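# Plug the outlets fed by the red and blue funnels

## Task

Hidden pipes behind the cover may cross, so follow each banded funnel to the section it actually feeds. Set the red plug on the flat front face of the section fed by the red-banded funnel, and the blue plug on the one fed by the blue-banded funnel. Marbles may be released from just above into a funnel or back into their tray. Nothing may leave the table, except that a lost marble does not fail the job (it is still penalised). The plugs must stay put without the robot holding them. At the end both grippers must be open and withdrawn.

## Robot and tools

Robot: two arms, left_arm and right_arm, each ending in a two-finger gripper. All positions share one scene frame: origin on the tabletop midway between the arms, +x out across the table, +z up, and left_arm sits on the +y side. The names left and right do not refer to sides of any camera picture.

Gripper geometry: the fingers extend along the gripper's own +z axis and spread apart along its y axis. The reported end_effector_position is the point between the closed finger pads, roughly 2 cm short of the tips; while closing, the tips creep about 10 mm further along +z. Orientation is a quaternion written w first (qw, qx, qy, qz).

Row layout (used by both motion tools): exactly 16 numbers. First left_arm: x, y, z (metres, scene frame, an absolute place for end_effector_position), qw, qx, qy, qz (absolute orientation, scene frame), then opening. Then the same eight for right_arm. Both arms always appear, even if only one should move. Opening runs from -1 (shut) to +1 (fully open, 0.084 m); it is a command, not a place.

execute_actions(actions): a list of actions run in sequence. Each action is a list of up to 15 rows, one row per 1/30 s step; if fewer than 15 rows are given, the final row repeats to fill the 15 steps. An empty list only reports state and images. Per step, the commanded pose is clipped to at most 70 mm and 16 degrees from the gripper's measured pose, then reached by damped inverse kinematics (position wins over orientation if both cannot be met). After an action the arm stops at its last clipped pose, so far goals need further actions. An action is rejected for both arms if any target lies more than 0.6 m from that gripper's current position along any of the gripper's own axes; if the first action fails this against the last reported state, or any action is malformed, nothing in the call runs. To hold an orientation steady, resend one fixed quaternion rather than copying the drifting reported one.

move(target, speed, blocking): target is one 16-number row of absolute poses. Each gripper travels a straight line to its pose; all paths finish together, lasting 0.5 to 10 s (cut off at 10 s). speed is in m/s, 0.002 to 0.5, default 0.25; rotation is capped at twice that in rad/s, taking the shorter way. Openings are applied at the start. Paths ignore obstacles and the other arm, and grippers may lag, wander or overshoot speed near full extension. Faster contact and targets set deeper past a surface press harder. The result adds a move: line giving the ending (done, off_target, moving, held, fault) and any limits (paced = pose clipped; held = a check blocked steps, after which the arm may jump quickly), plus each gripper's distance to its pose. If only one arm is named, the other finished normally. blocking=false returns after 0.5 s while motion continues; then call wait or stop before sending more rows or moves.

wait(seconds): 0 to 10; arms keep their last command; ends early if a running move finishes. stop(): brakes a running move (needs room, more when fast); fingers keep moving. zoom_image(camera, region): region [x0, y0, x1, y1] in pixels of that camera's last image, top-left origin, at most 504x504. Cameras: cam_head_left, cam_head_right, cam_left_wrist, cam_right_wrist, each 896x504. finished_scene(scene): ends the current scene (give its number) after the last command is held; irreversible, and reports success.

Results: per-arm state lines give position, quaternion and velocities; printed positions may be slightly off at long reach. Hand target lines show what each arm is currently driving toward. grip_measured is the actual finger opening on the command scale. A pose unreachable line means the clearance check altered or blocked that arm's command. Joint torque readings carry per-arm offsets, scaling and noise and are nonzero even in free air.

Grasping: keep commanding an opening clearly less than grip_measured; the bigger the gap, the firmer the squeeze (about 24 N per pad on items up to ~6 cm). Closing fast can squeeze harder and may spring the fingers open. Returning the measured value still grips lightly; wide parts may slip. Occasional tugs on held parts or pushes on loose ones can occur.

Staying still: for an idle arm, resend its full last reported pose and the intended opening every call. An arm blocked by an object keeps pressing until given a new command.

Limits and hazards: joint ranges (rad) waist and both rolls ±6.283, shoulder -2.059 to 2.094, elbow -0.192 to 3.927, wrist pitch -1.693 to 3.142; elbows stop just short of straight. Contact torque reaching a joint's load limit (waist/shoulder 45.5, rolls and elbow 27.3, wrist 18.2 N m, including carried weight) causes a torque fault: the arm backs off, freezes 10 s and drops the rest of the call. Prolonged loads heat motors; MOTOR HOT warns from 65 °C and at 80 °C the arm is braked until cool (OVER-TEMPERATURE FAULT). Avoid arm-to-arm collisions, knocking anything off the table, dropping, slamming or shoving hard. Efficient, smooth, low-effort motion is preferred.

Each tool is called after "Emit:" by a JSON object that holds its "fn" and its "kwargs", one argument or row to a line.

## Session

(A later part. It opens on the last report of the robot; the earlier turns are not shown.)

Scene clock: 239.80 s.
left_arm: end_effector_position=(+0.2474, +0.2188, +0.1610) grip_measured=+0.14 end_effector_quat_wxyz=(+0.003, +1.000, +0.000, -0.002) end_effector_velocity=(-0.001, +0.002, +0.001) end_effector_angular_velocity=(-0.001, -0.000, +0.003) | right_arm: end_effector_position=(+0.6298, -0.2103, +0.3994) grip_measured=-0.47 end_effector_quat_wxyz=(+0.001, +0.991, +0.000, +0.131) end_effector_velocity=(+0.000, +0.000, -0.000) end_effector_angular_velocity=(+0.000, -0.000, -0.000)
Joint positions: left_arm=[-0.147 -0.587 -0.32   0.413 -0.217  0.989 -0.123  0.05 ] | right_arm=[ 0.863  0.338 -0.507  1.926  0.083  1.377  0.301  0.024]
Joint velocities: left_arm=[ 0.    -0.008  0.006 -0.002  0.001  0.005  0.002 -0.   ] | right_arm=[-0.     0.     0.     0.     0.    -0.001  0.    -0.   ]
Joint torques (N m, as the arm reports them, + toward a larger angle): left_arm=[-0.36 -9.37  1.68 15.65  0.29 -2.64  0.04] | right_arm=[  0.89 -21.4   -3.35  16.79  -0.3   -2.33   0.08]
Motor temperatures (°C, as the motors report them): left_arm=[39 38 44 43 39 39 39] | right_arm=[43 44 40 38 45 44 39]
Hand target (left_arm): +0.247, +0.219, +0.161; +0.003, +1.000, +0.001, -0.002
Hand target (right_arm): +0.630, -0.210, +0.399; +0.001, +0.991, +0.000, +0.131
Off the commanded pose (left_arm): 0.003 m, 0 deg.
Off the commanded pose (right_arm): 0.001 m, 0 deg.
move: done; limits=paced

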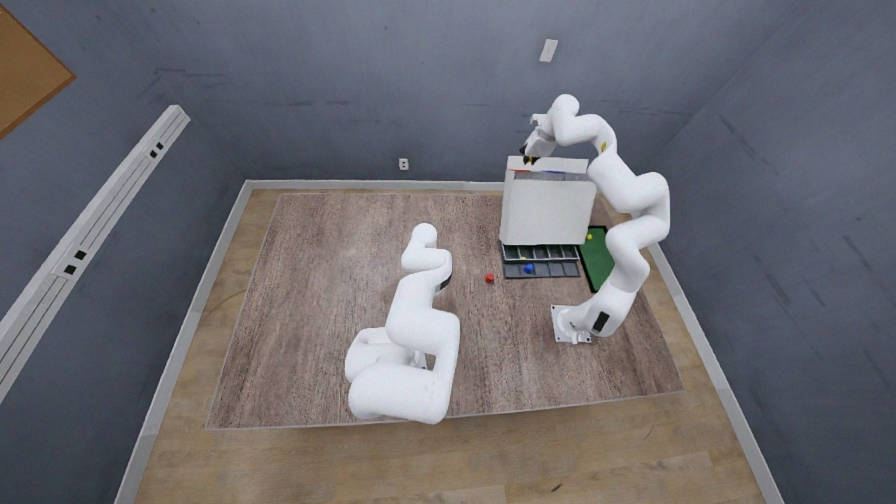

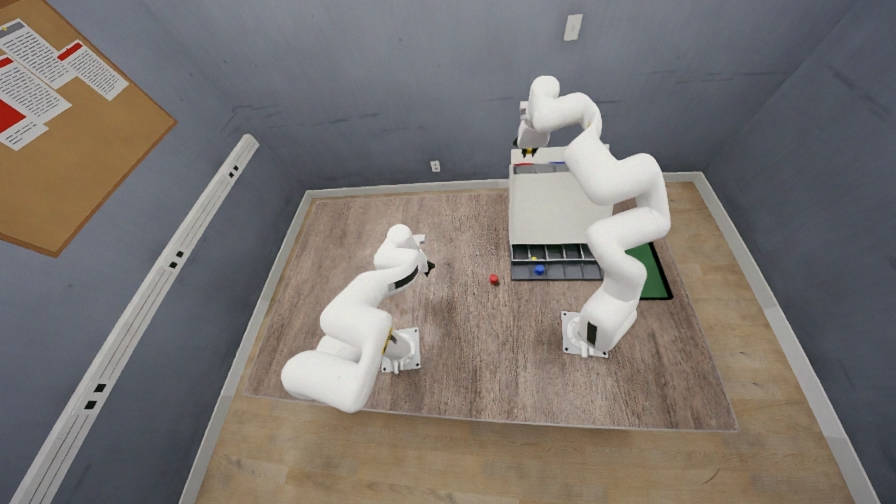

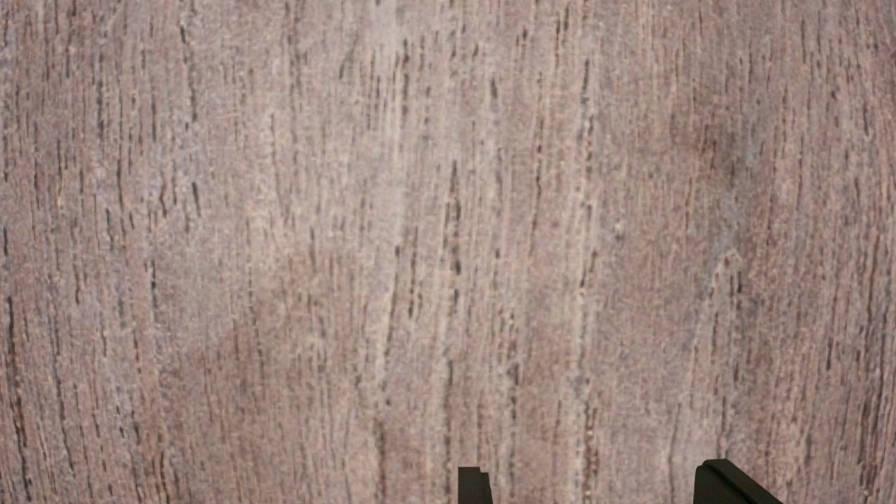

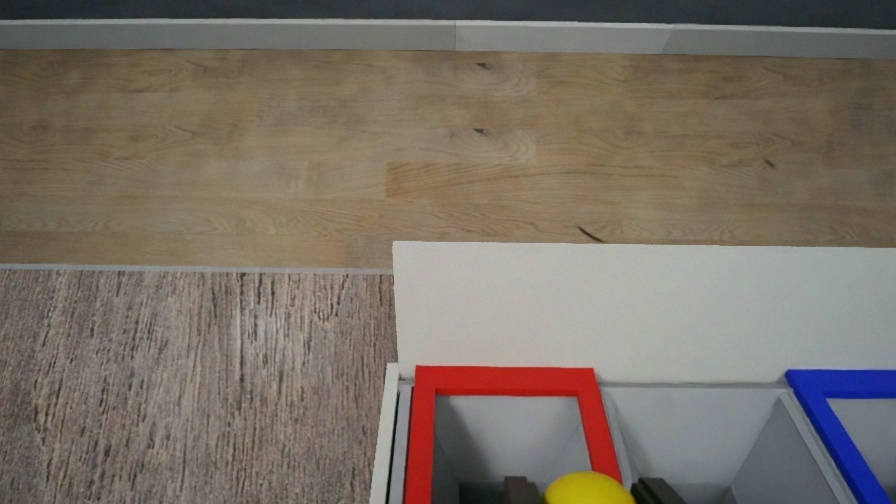

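Emit:
{"fn": "move", "kwargs": {
  "target": [0.2474,0.2188,0.161,0,1,0,0,0.15, 0.642,-0.201,0.368,0,0.99,0,0.13,-0.7],
  "speed": 0.15
}}

Emit:
{"fn": "execute_actions", "kwargs": {
  "actions": [
    [[0.2474,0.2188,0.161,0,1,0,0,0.15, 0.642,-0.201,0.368,0,0.99,0,0.13,0.1]]
  ]
}}

Emit:
{"fn": "move", "kwargs": {
  "target": [0.2474,0.2188,0.161,0,1,0,0,0.15, 0.57,-0.18,0.395,0,0.995,0,0.1,0.3],
  "speed": 0.3
}}

Emit:
{"fn": "move", "kwargs": {
  "target": [0.2474,0.2188,0.161,0,1,0,0,0.15, 0.277,-0.079,0.12,0,1,0,0,0.3],
  "speed": 0.35
}}

Scene clock: 251.73 s.
left_arm: end_effector_position=(+0.2474, +0.2188, +0.1610) grip_measured=+0.14 end_effector_quat_wxyz=(+0.000, +1.000, +0.000, -0.000) end_effector_velocity=(+0.000, +0.000, +0.000) end_effector_angular_velocity=(+0.001, -0.002, +0.003) | right_arm: end_effector_position=(+0.6418, -0.2012, +0.3686) grip_measured=-0.47 end_effector_quat_wxyz=(-0.000, +0.991, -0.000, +0.130) end_effector_velocity=(+0.001, +0.001, -0.003) end_effector_angular_velocity=(-0.000, +0.001, +0.002)
Joint positions: left_arm=[-0.147 -0.59  -0.324  0.411 -0.214  0.987 -0.127  0.05 ] | right_arm=[ 0.861  0.372 -0.501  1.88   0.098  1.301  0.304  0.024]
Joint velocities: left_arm=[ 0.    -0.    -0.     0.     0.001 -0.001 -0.003 -0.   ] | right_arm=[-0.001  0.004  0.001 -0.004  0.002 -0.006 -0.001 -0.   ]
Joint torques (N m, as the arm reports them, + toward a larger angle): left_arm=[ 0.2  -9.01  1.67 15.5   0.35 -2.45  0.13] | right_arm=[  1.25 -21.88  -3.97  17.3   -0.3   -2.05   0.15]
Motor temperatures (°C, as the motors report them): left_arm=[39 38 44 43 39 39 39] | right_arm=[43 45 40 39 45 44 39]
Hand target (left_arm): +0.247, +0.219, +0.161; -0.000, +1.000, +0.000, -0.000
Hand target (right_arm): +0.642, -0.201, +0.368; +0.000, +0.991, +0.000, +0.130
Off the commanded pose (left_arm): 0.000 m, 0 deg.
Off the commanded pose (right_arm): 0.001 m, 0 deg.
move: done

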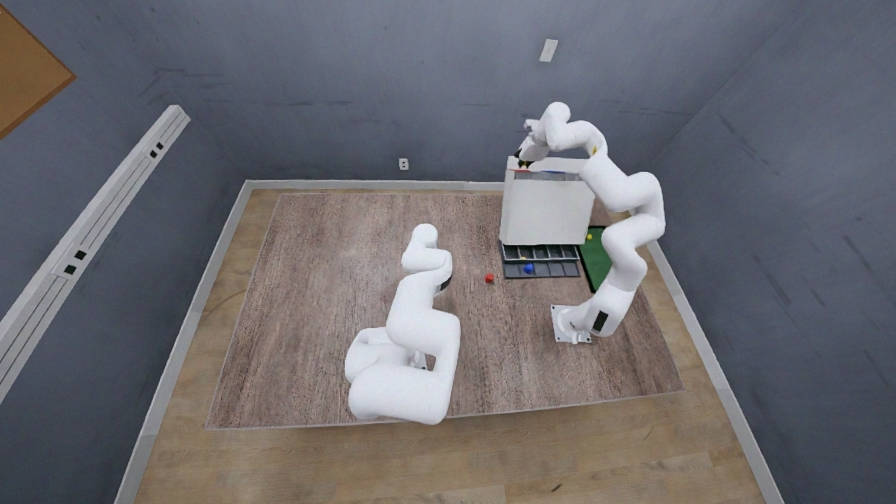

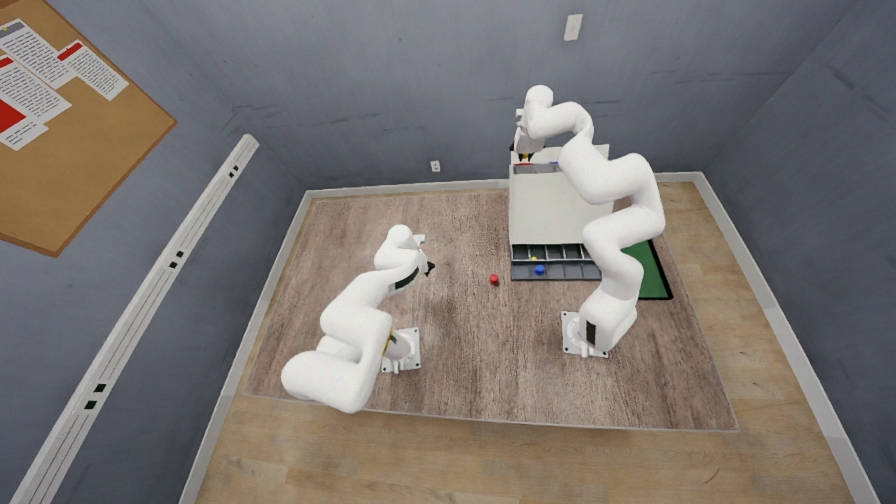

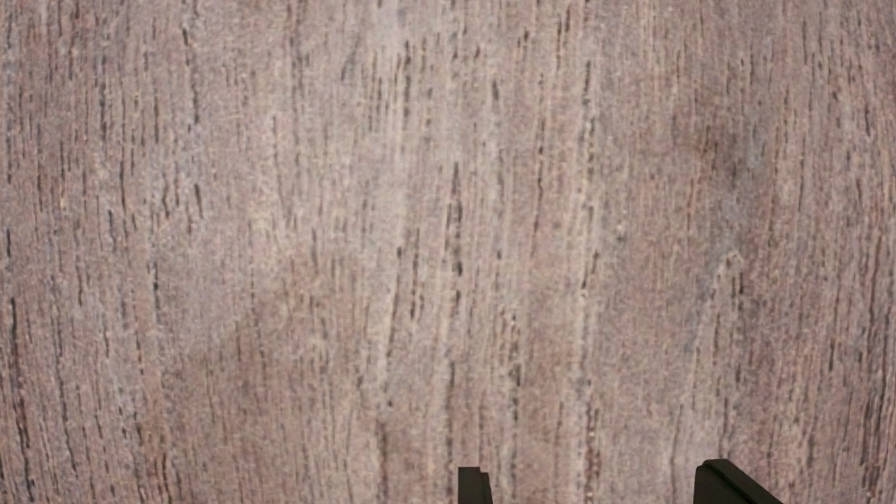

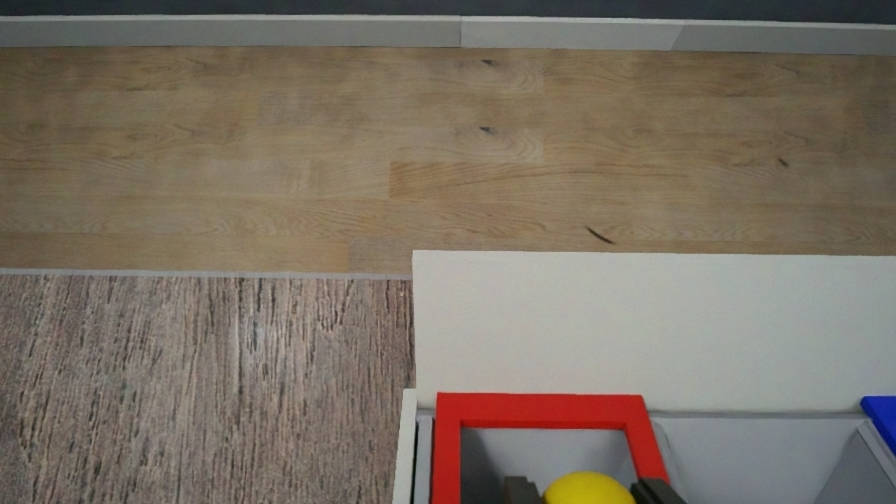

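Scene clock: 252.23 s.
left_arm: end_effector_position=(+0.2474, +0.2188, +0.1610) grip_measured=+0.14 end_effector_quat_wxyz=(+0.000, +1.000, +0.000, -0.000) end_effector_velocity=(+0.000, -0.000, +0.000) end_effector_angular_velocity=(+0.000, -0.001, -0.003) | right_arm: end_effector_position=(+0.6420, -0.2010, +0.3680) grip_measured=+0.09 end_effector_quat_wxyz=(-0.000, +0.991, -0.000, +0.130) end_effector_velocity=(-0.000, -0.000, -0.000) end_effector_angular_velocity=(+0.000, +0.000, -0.001)
Joint positions: left_arm=[-0.147 -0.59  -0.324  0.411 -0.214  0.987 -0.127  0.05 ] | right_arm=[ 0.861  0.373 -0.5    1.881  0.098  1.3    0.304  0.048]
Joint velocities: left_arm=[-0.001  0.    -0.     0.001  0.    -0.     0.001 -0.   ] | right_arm=[-0.001 -0.     0.    -0.     0.     0.     0.     0.   ]
Joint torques (N m, as the arm reports them, + toward a larger angle): left_arm=[ 0.31 -8.64  2.35 15.79  0.35 -2.5   0.2 ] | right_arm=[  0.72 -22.46  -3.64  17.36  -0.34  -2.21  -0.13]
Motor temperatures (°C, as the motors report them): left_arm=[39 38 44 43 39 39 39] | right_arm=[43 45 40 39 45 44 39]
Hand target (left_arm): +0.247, +0.219, +0.161; -0.000, +1.000, +0.000, -0.000
Hand target (right_arm): +0.642, -0.201, +0.368; +0.000, +0.991, +0.000, +0.130
Off the commanded pose (left_arm): 0.000 m, 0 deg.
Off the commanded pose (right_arm): 0.000 m, 0 deg.

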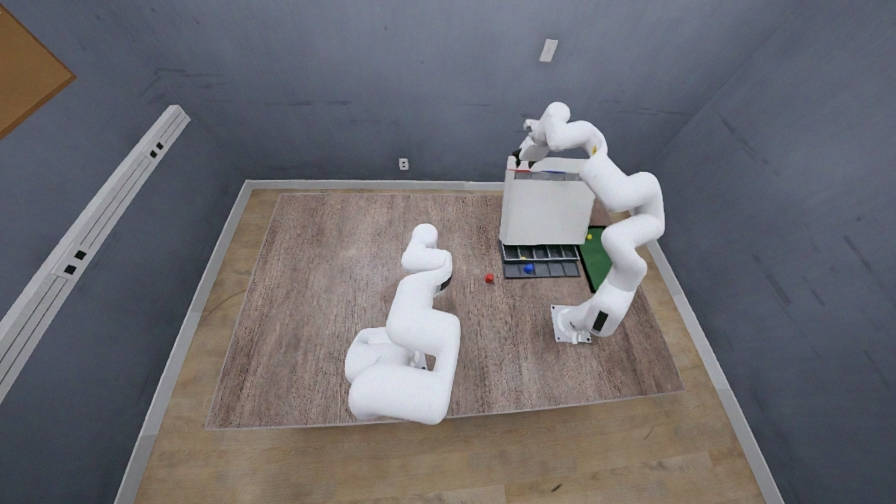

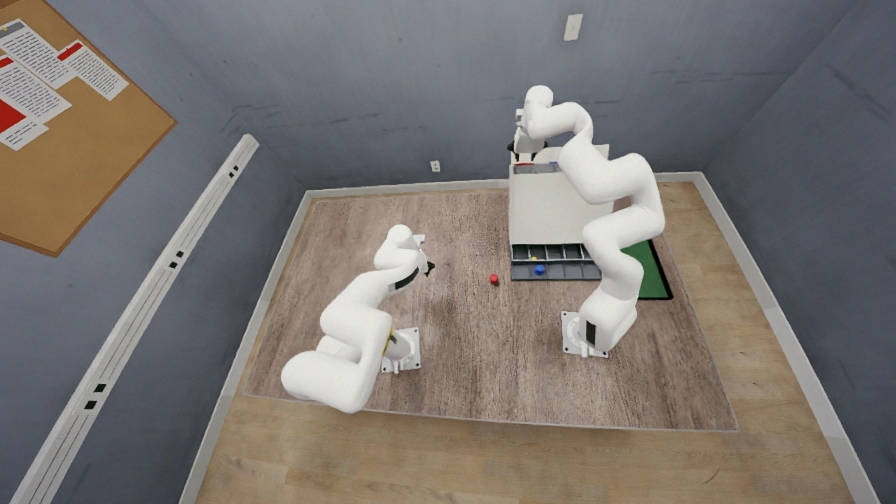

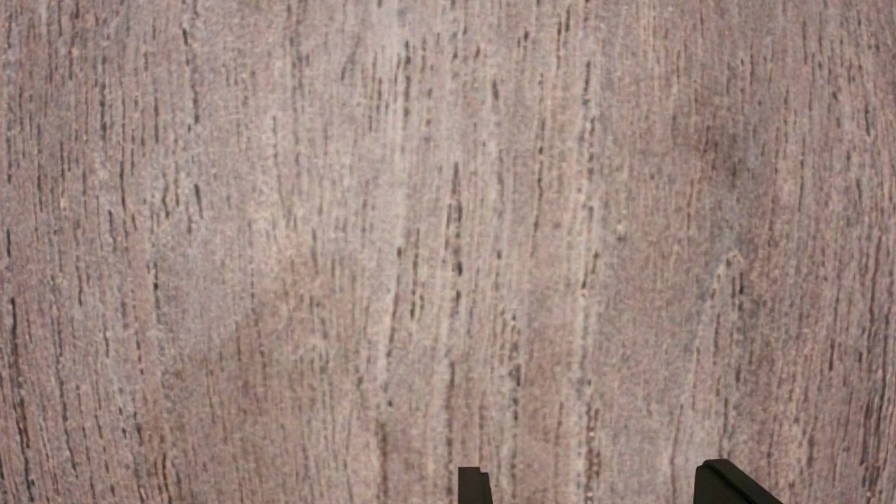

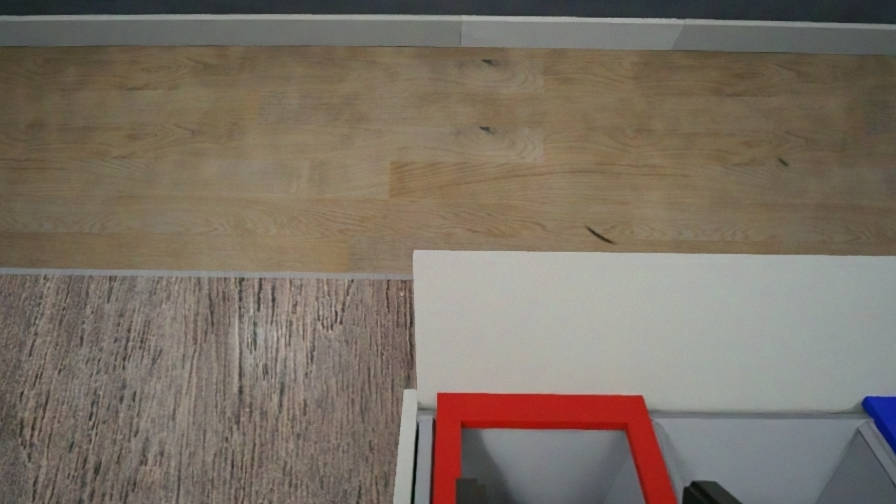

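Scene clock: 253.23 s.
left_arm: end_effector_position=(+0.2474, +0.2188, +0.1610) grip_measured=+0.14 end_effector_quat_wxyz=(-0.000, +1.000, +0.000, -0.000) end_effector_velocity=(+0.000, +0.001, +0.000) end_effector_angular_velocity=(+0.000, -0.001, +0.001) | right_arm: end_effector_position=(+0.5703, -0.1803, +0.3949) grip_measured=+0.29 end_effector_quat_wxyz=(+0.000, +0.995, -0.000, +0.100) end_effector_velocity=(-0.003, +0.002, +0.002) end_effector_angular_velocity=(+0.002, -0.002, +0.003)
Joint positions: left_arm=[-0.147 -0.59  -0.324  0.411 -0.214  0.987 -0.127  0.05 ] | right_arm=[ 0.972  0.211 -0.476  1.778  0.014  1.407  0.42   0.056]
Joint velocities: left_arm=[ 0.002 -0.     0.     0.001  0.001  0.     0.    -0.   ] | right_arm=[ 0.005 -0.008  0.003 -0.005 -0.004  0.     0.004  0.   ]
Joint torques (N m, as the arm reports them, + toward a larger angle): left_arm=[-0.08 -8.78  2.01 15.35  0.33 -2.4  -0.13] | right_arm=[  0.9  -19.24  -2.09  17.25   0.06  -1.7    0.03]
Motor temperatures (°C, as the motors report them): left_arm=[39 38 44 43 39 39 39] | right_arm=[43 45 40 39 45 44 39]
Hand target (left_arm): +0.247, +0.219, +0.161; -0.000, +1.000, +0.000, -0.000
Hand target (right_arm): +0.570, -0.180, +0.395; +0.000, +0.995, +0.000, +0.100
Off the commanded pose (left_arm): 0.000 m, 0 deg.
Off the commanded pose (right_arm): 0.000 m, 0 deg.
move: done

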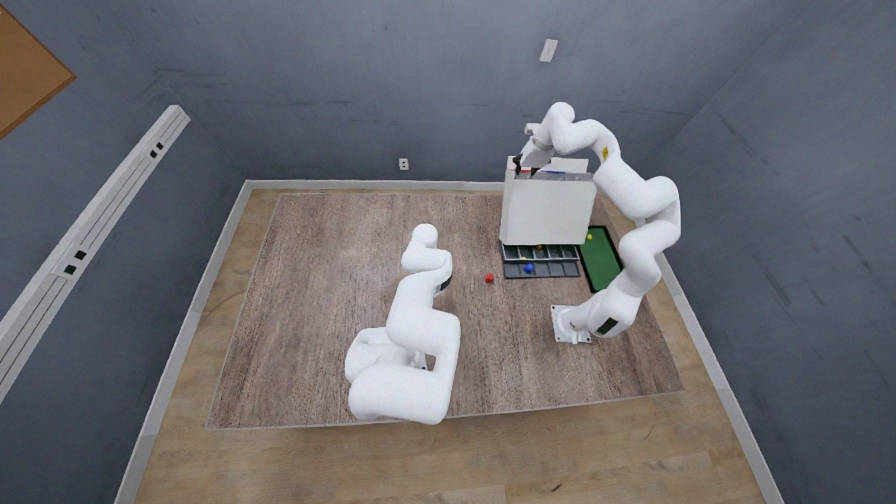

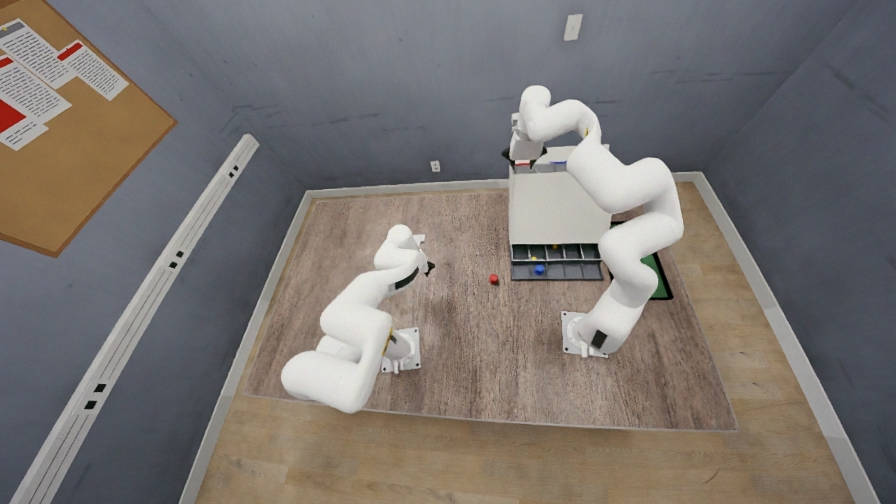

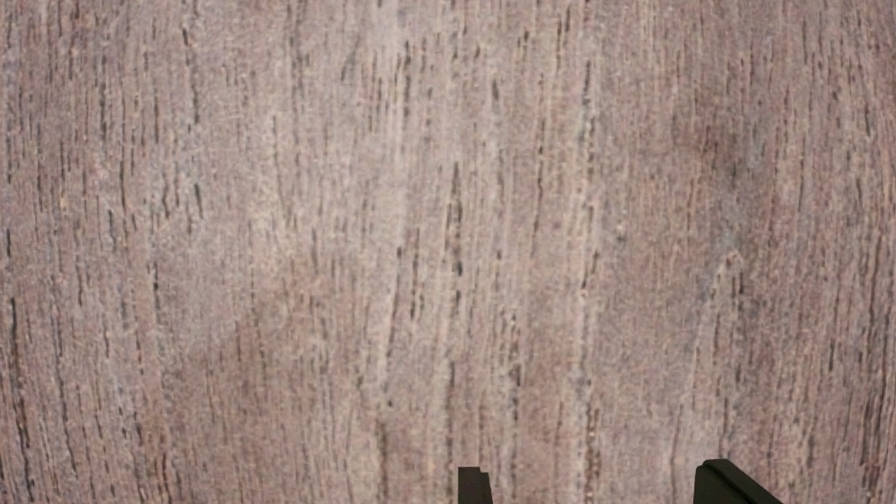

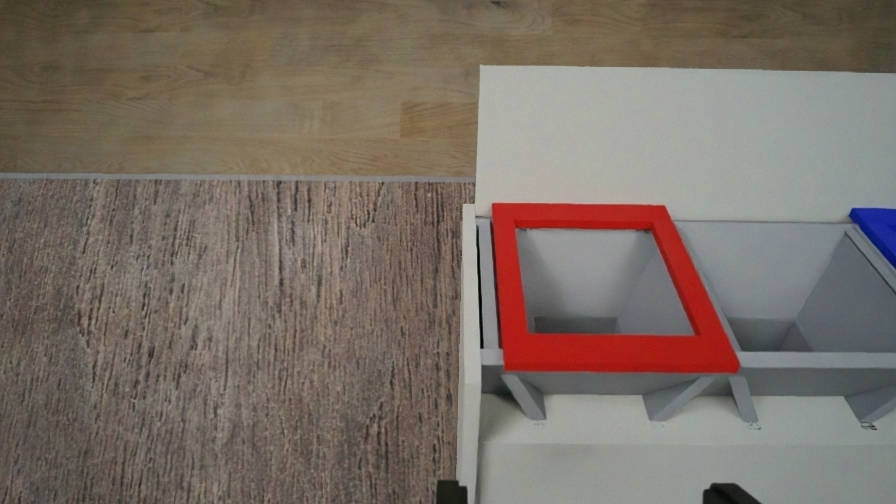

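Scene clock: 255.20 s.
left_arm: end_effector_position=(+0.2474, +0.2188, +0.1610) grip_measured=+0.14 end_effector_quat_wxyz=(+0.000, +1.000, -0.000, +0.000) end_effector_velocity=(-0.000, +0.000, -0.000) end_effector_angular_velocity=(-0.000, +0.001, +0.000) | right_arm: end_effector_position=(+0.2769, -0.0807, +0.1209) grip_measured=+0.29 end_effector_quat_wxyz=(+0.001, +1.000, -0.000, +0.001) end_effector_velocity=(-0.002, +0.001, -0.002) end_effector_angular_velocity=(-0.002, +0.000, +0.004)
Joint positions: left_arm=[-0.147 -0.59  -0.324  0.411 -0.214  0.987 -0.127  0.05 ] | right_arm=[ 1.289 -0.06  -0.197  0.717 -0.021  0.776  1.014  0.056]
Joint velocities: left_arm=[ 0.     0.    -0.    -0.    -0.     0.001  0.    -0.   ] | right_arm=[ 0.002  0.005  0.004 -0.002  0.001 -0.006  0.001  0.   ]
Joint torques (N m, as the arm reports them, + toward a larger angle): left_arm=[-0.33 -8.91  1.64 15.66  0.29 -2.64  0.23] | right_arm=[  1.55 -13.88  -0.03  15.67   0.03  -1.71  -0.13]
Motor temperatures (°C, as the motors report them): left_arm=[39 38 44 43 39 39 39] | right_arm=[43 45 40 39 45 44 39]
Hand target (left_arm): +0.247, +0.219, +0.161; -0.000, +1.000, +0.000, +0.000
Hand target (right_arm): +0.277, -0.081, +0.121; +0.001, +1.000, +0.000, +0.001
Off the commanded pose (left_arm): 0.000 m, 0 deg.
Off the commanded pose (right_arm): 0.002 m, 0 deg.
move: done; limits=paced

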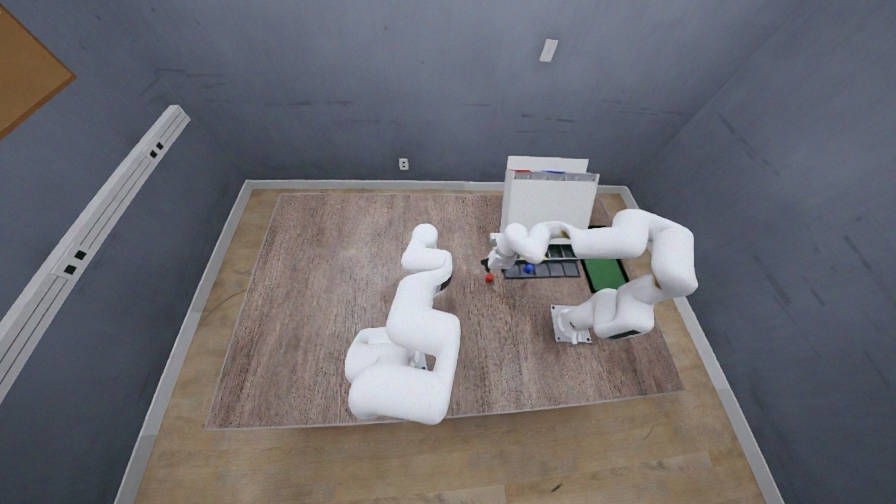

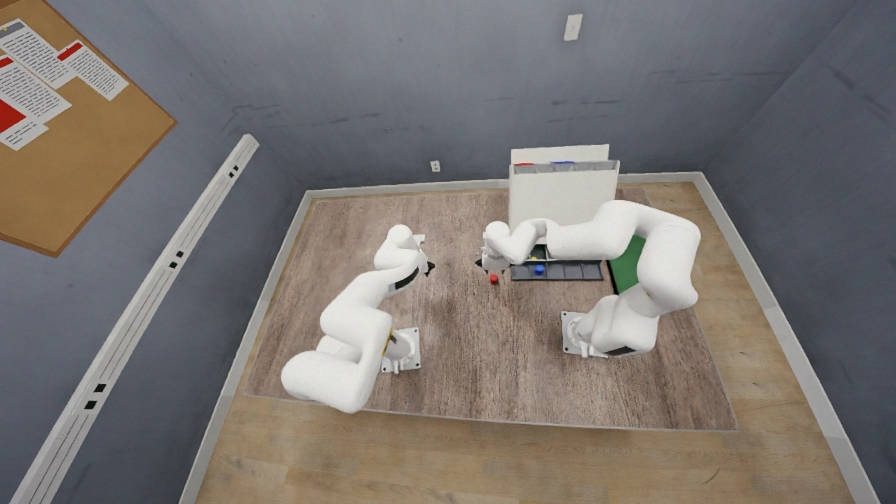

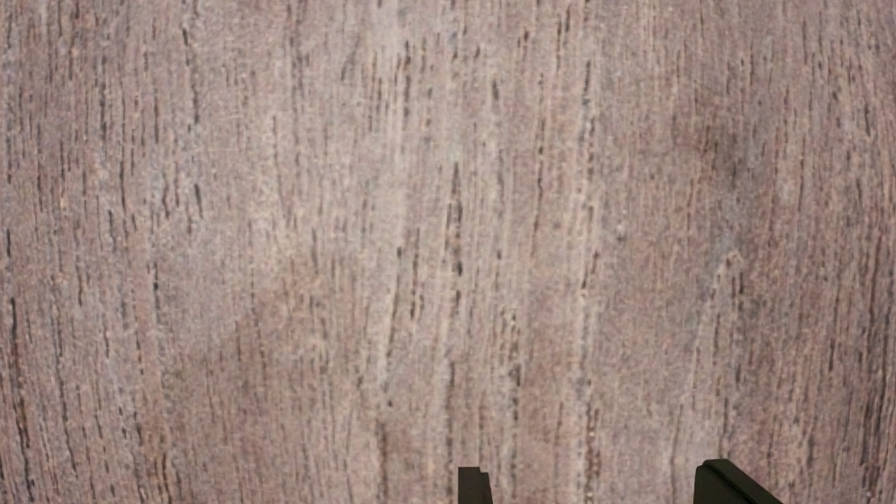

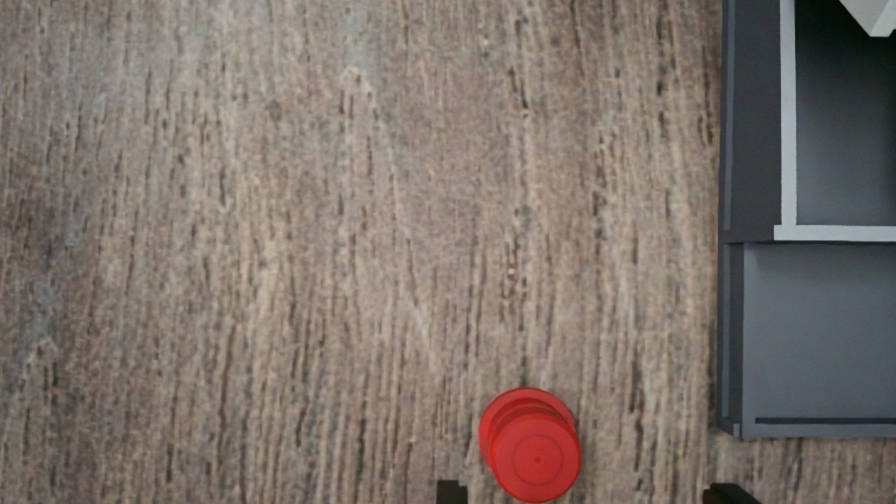

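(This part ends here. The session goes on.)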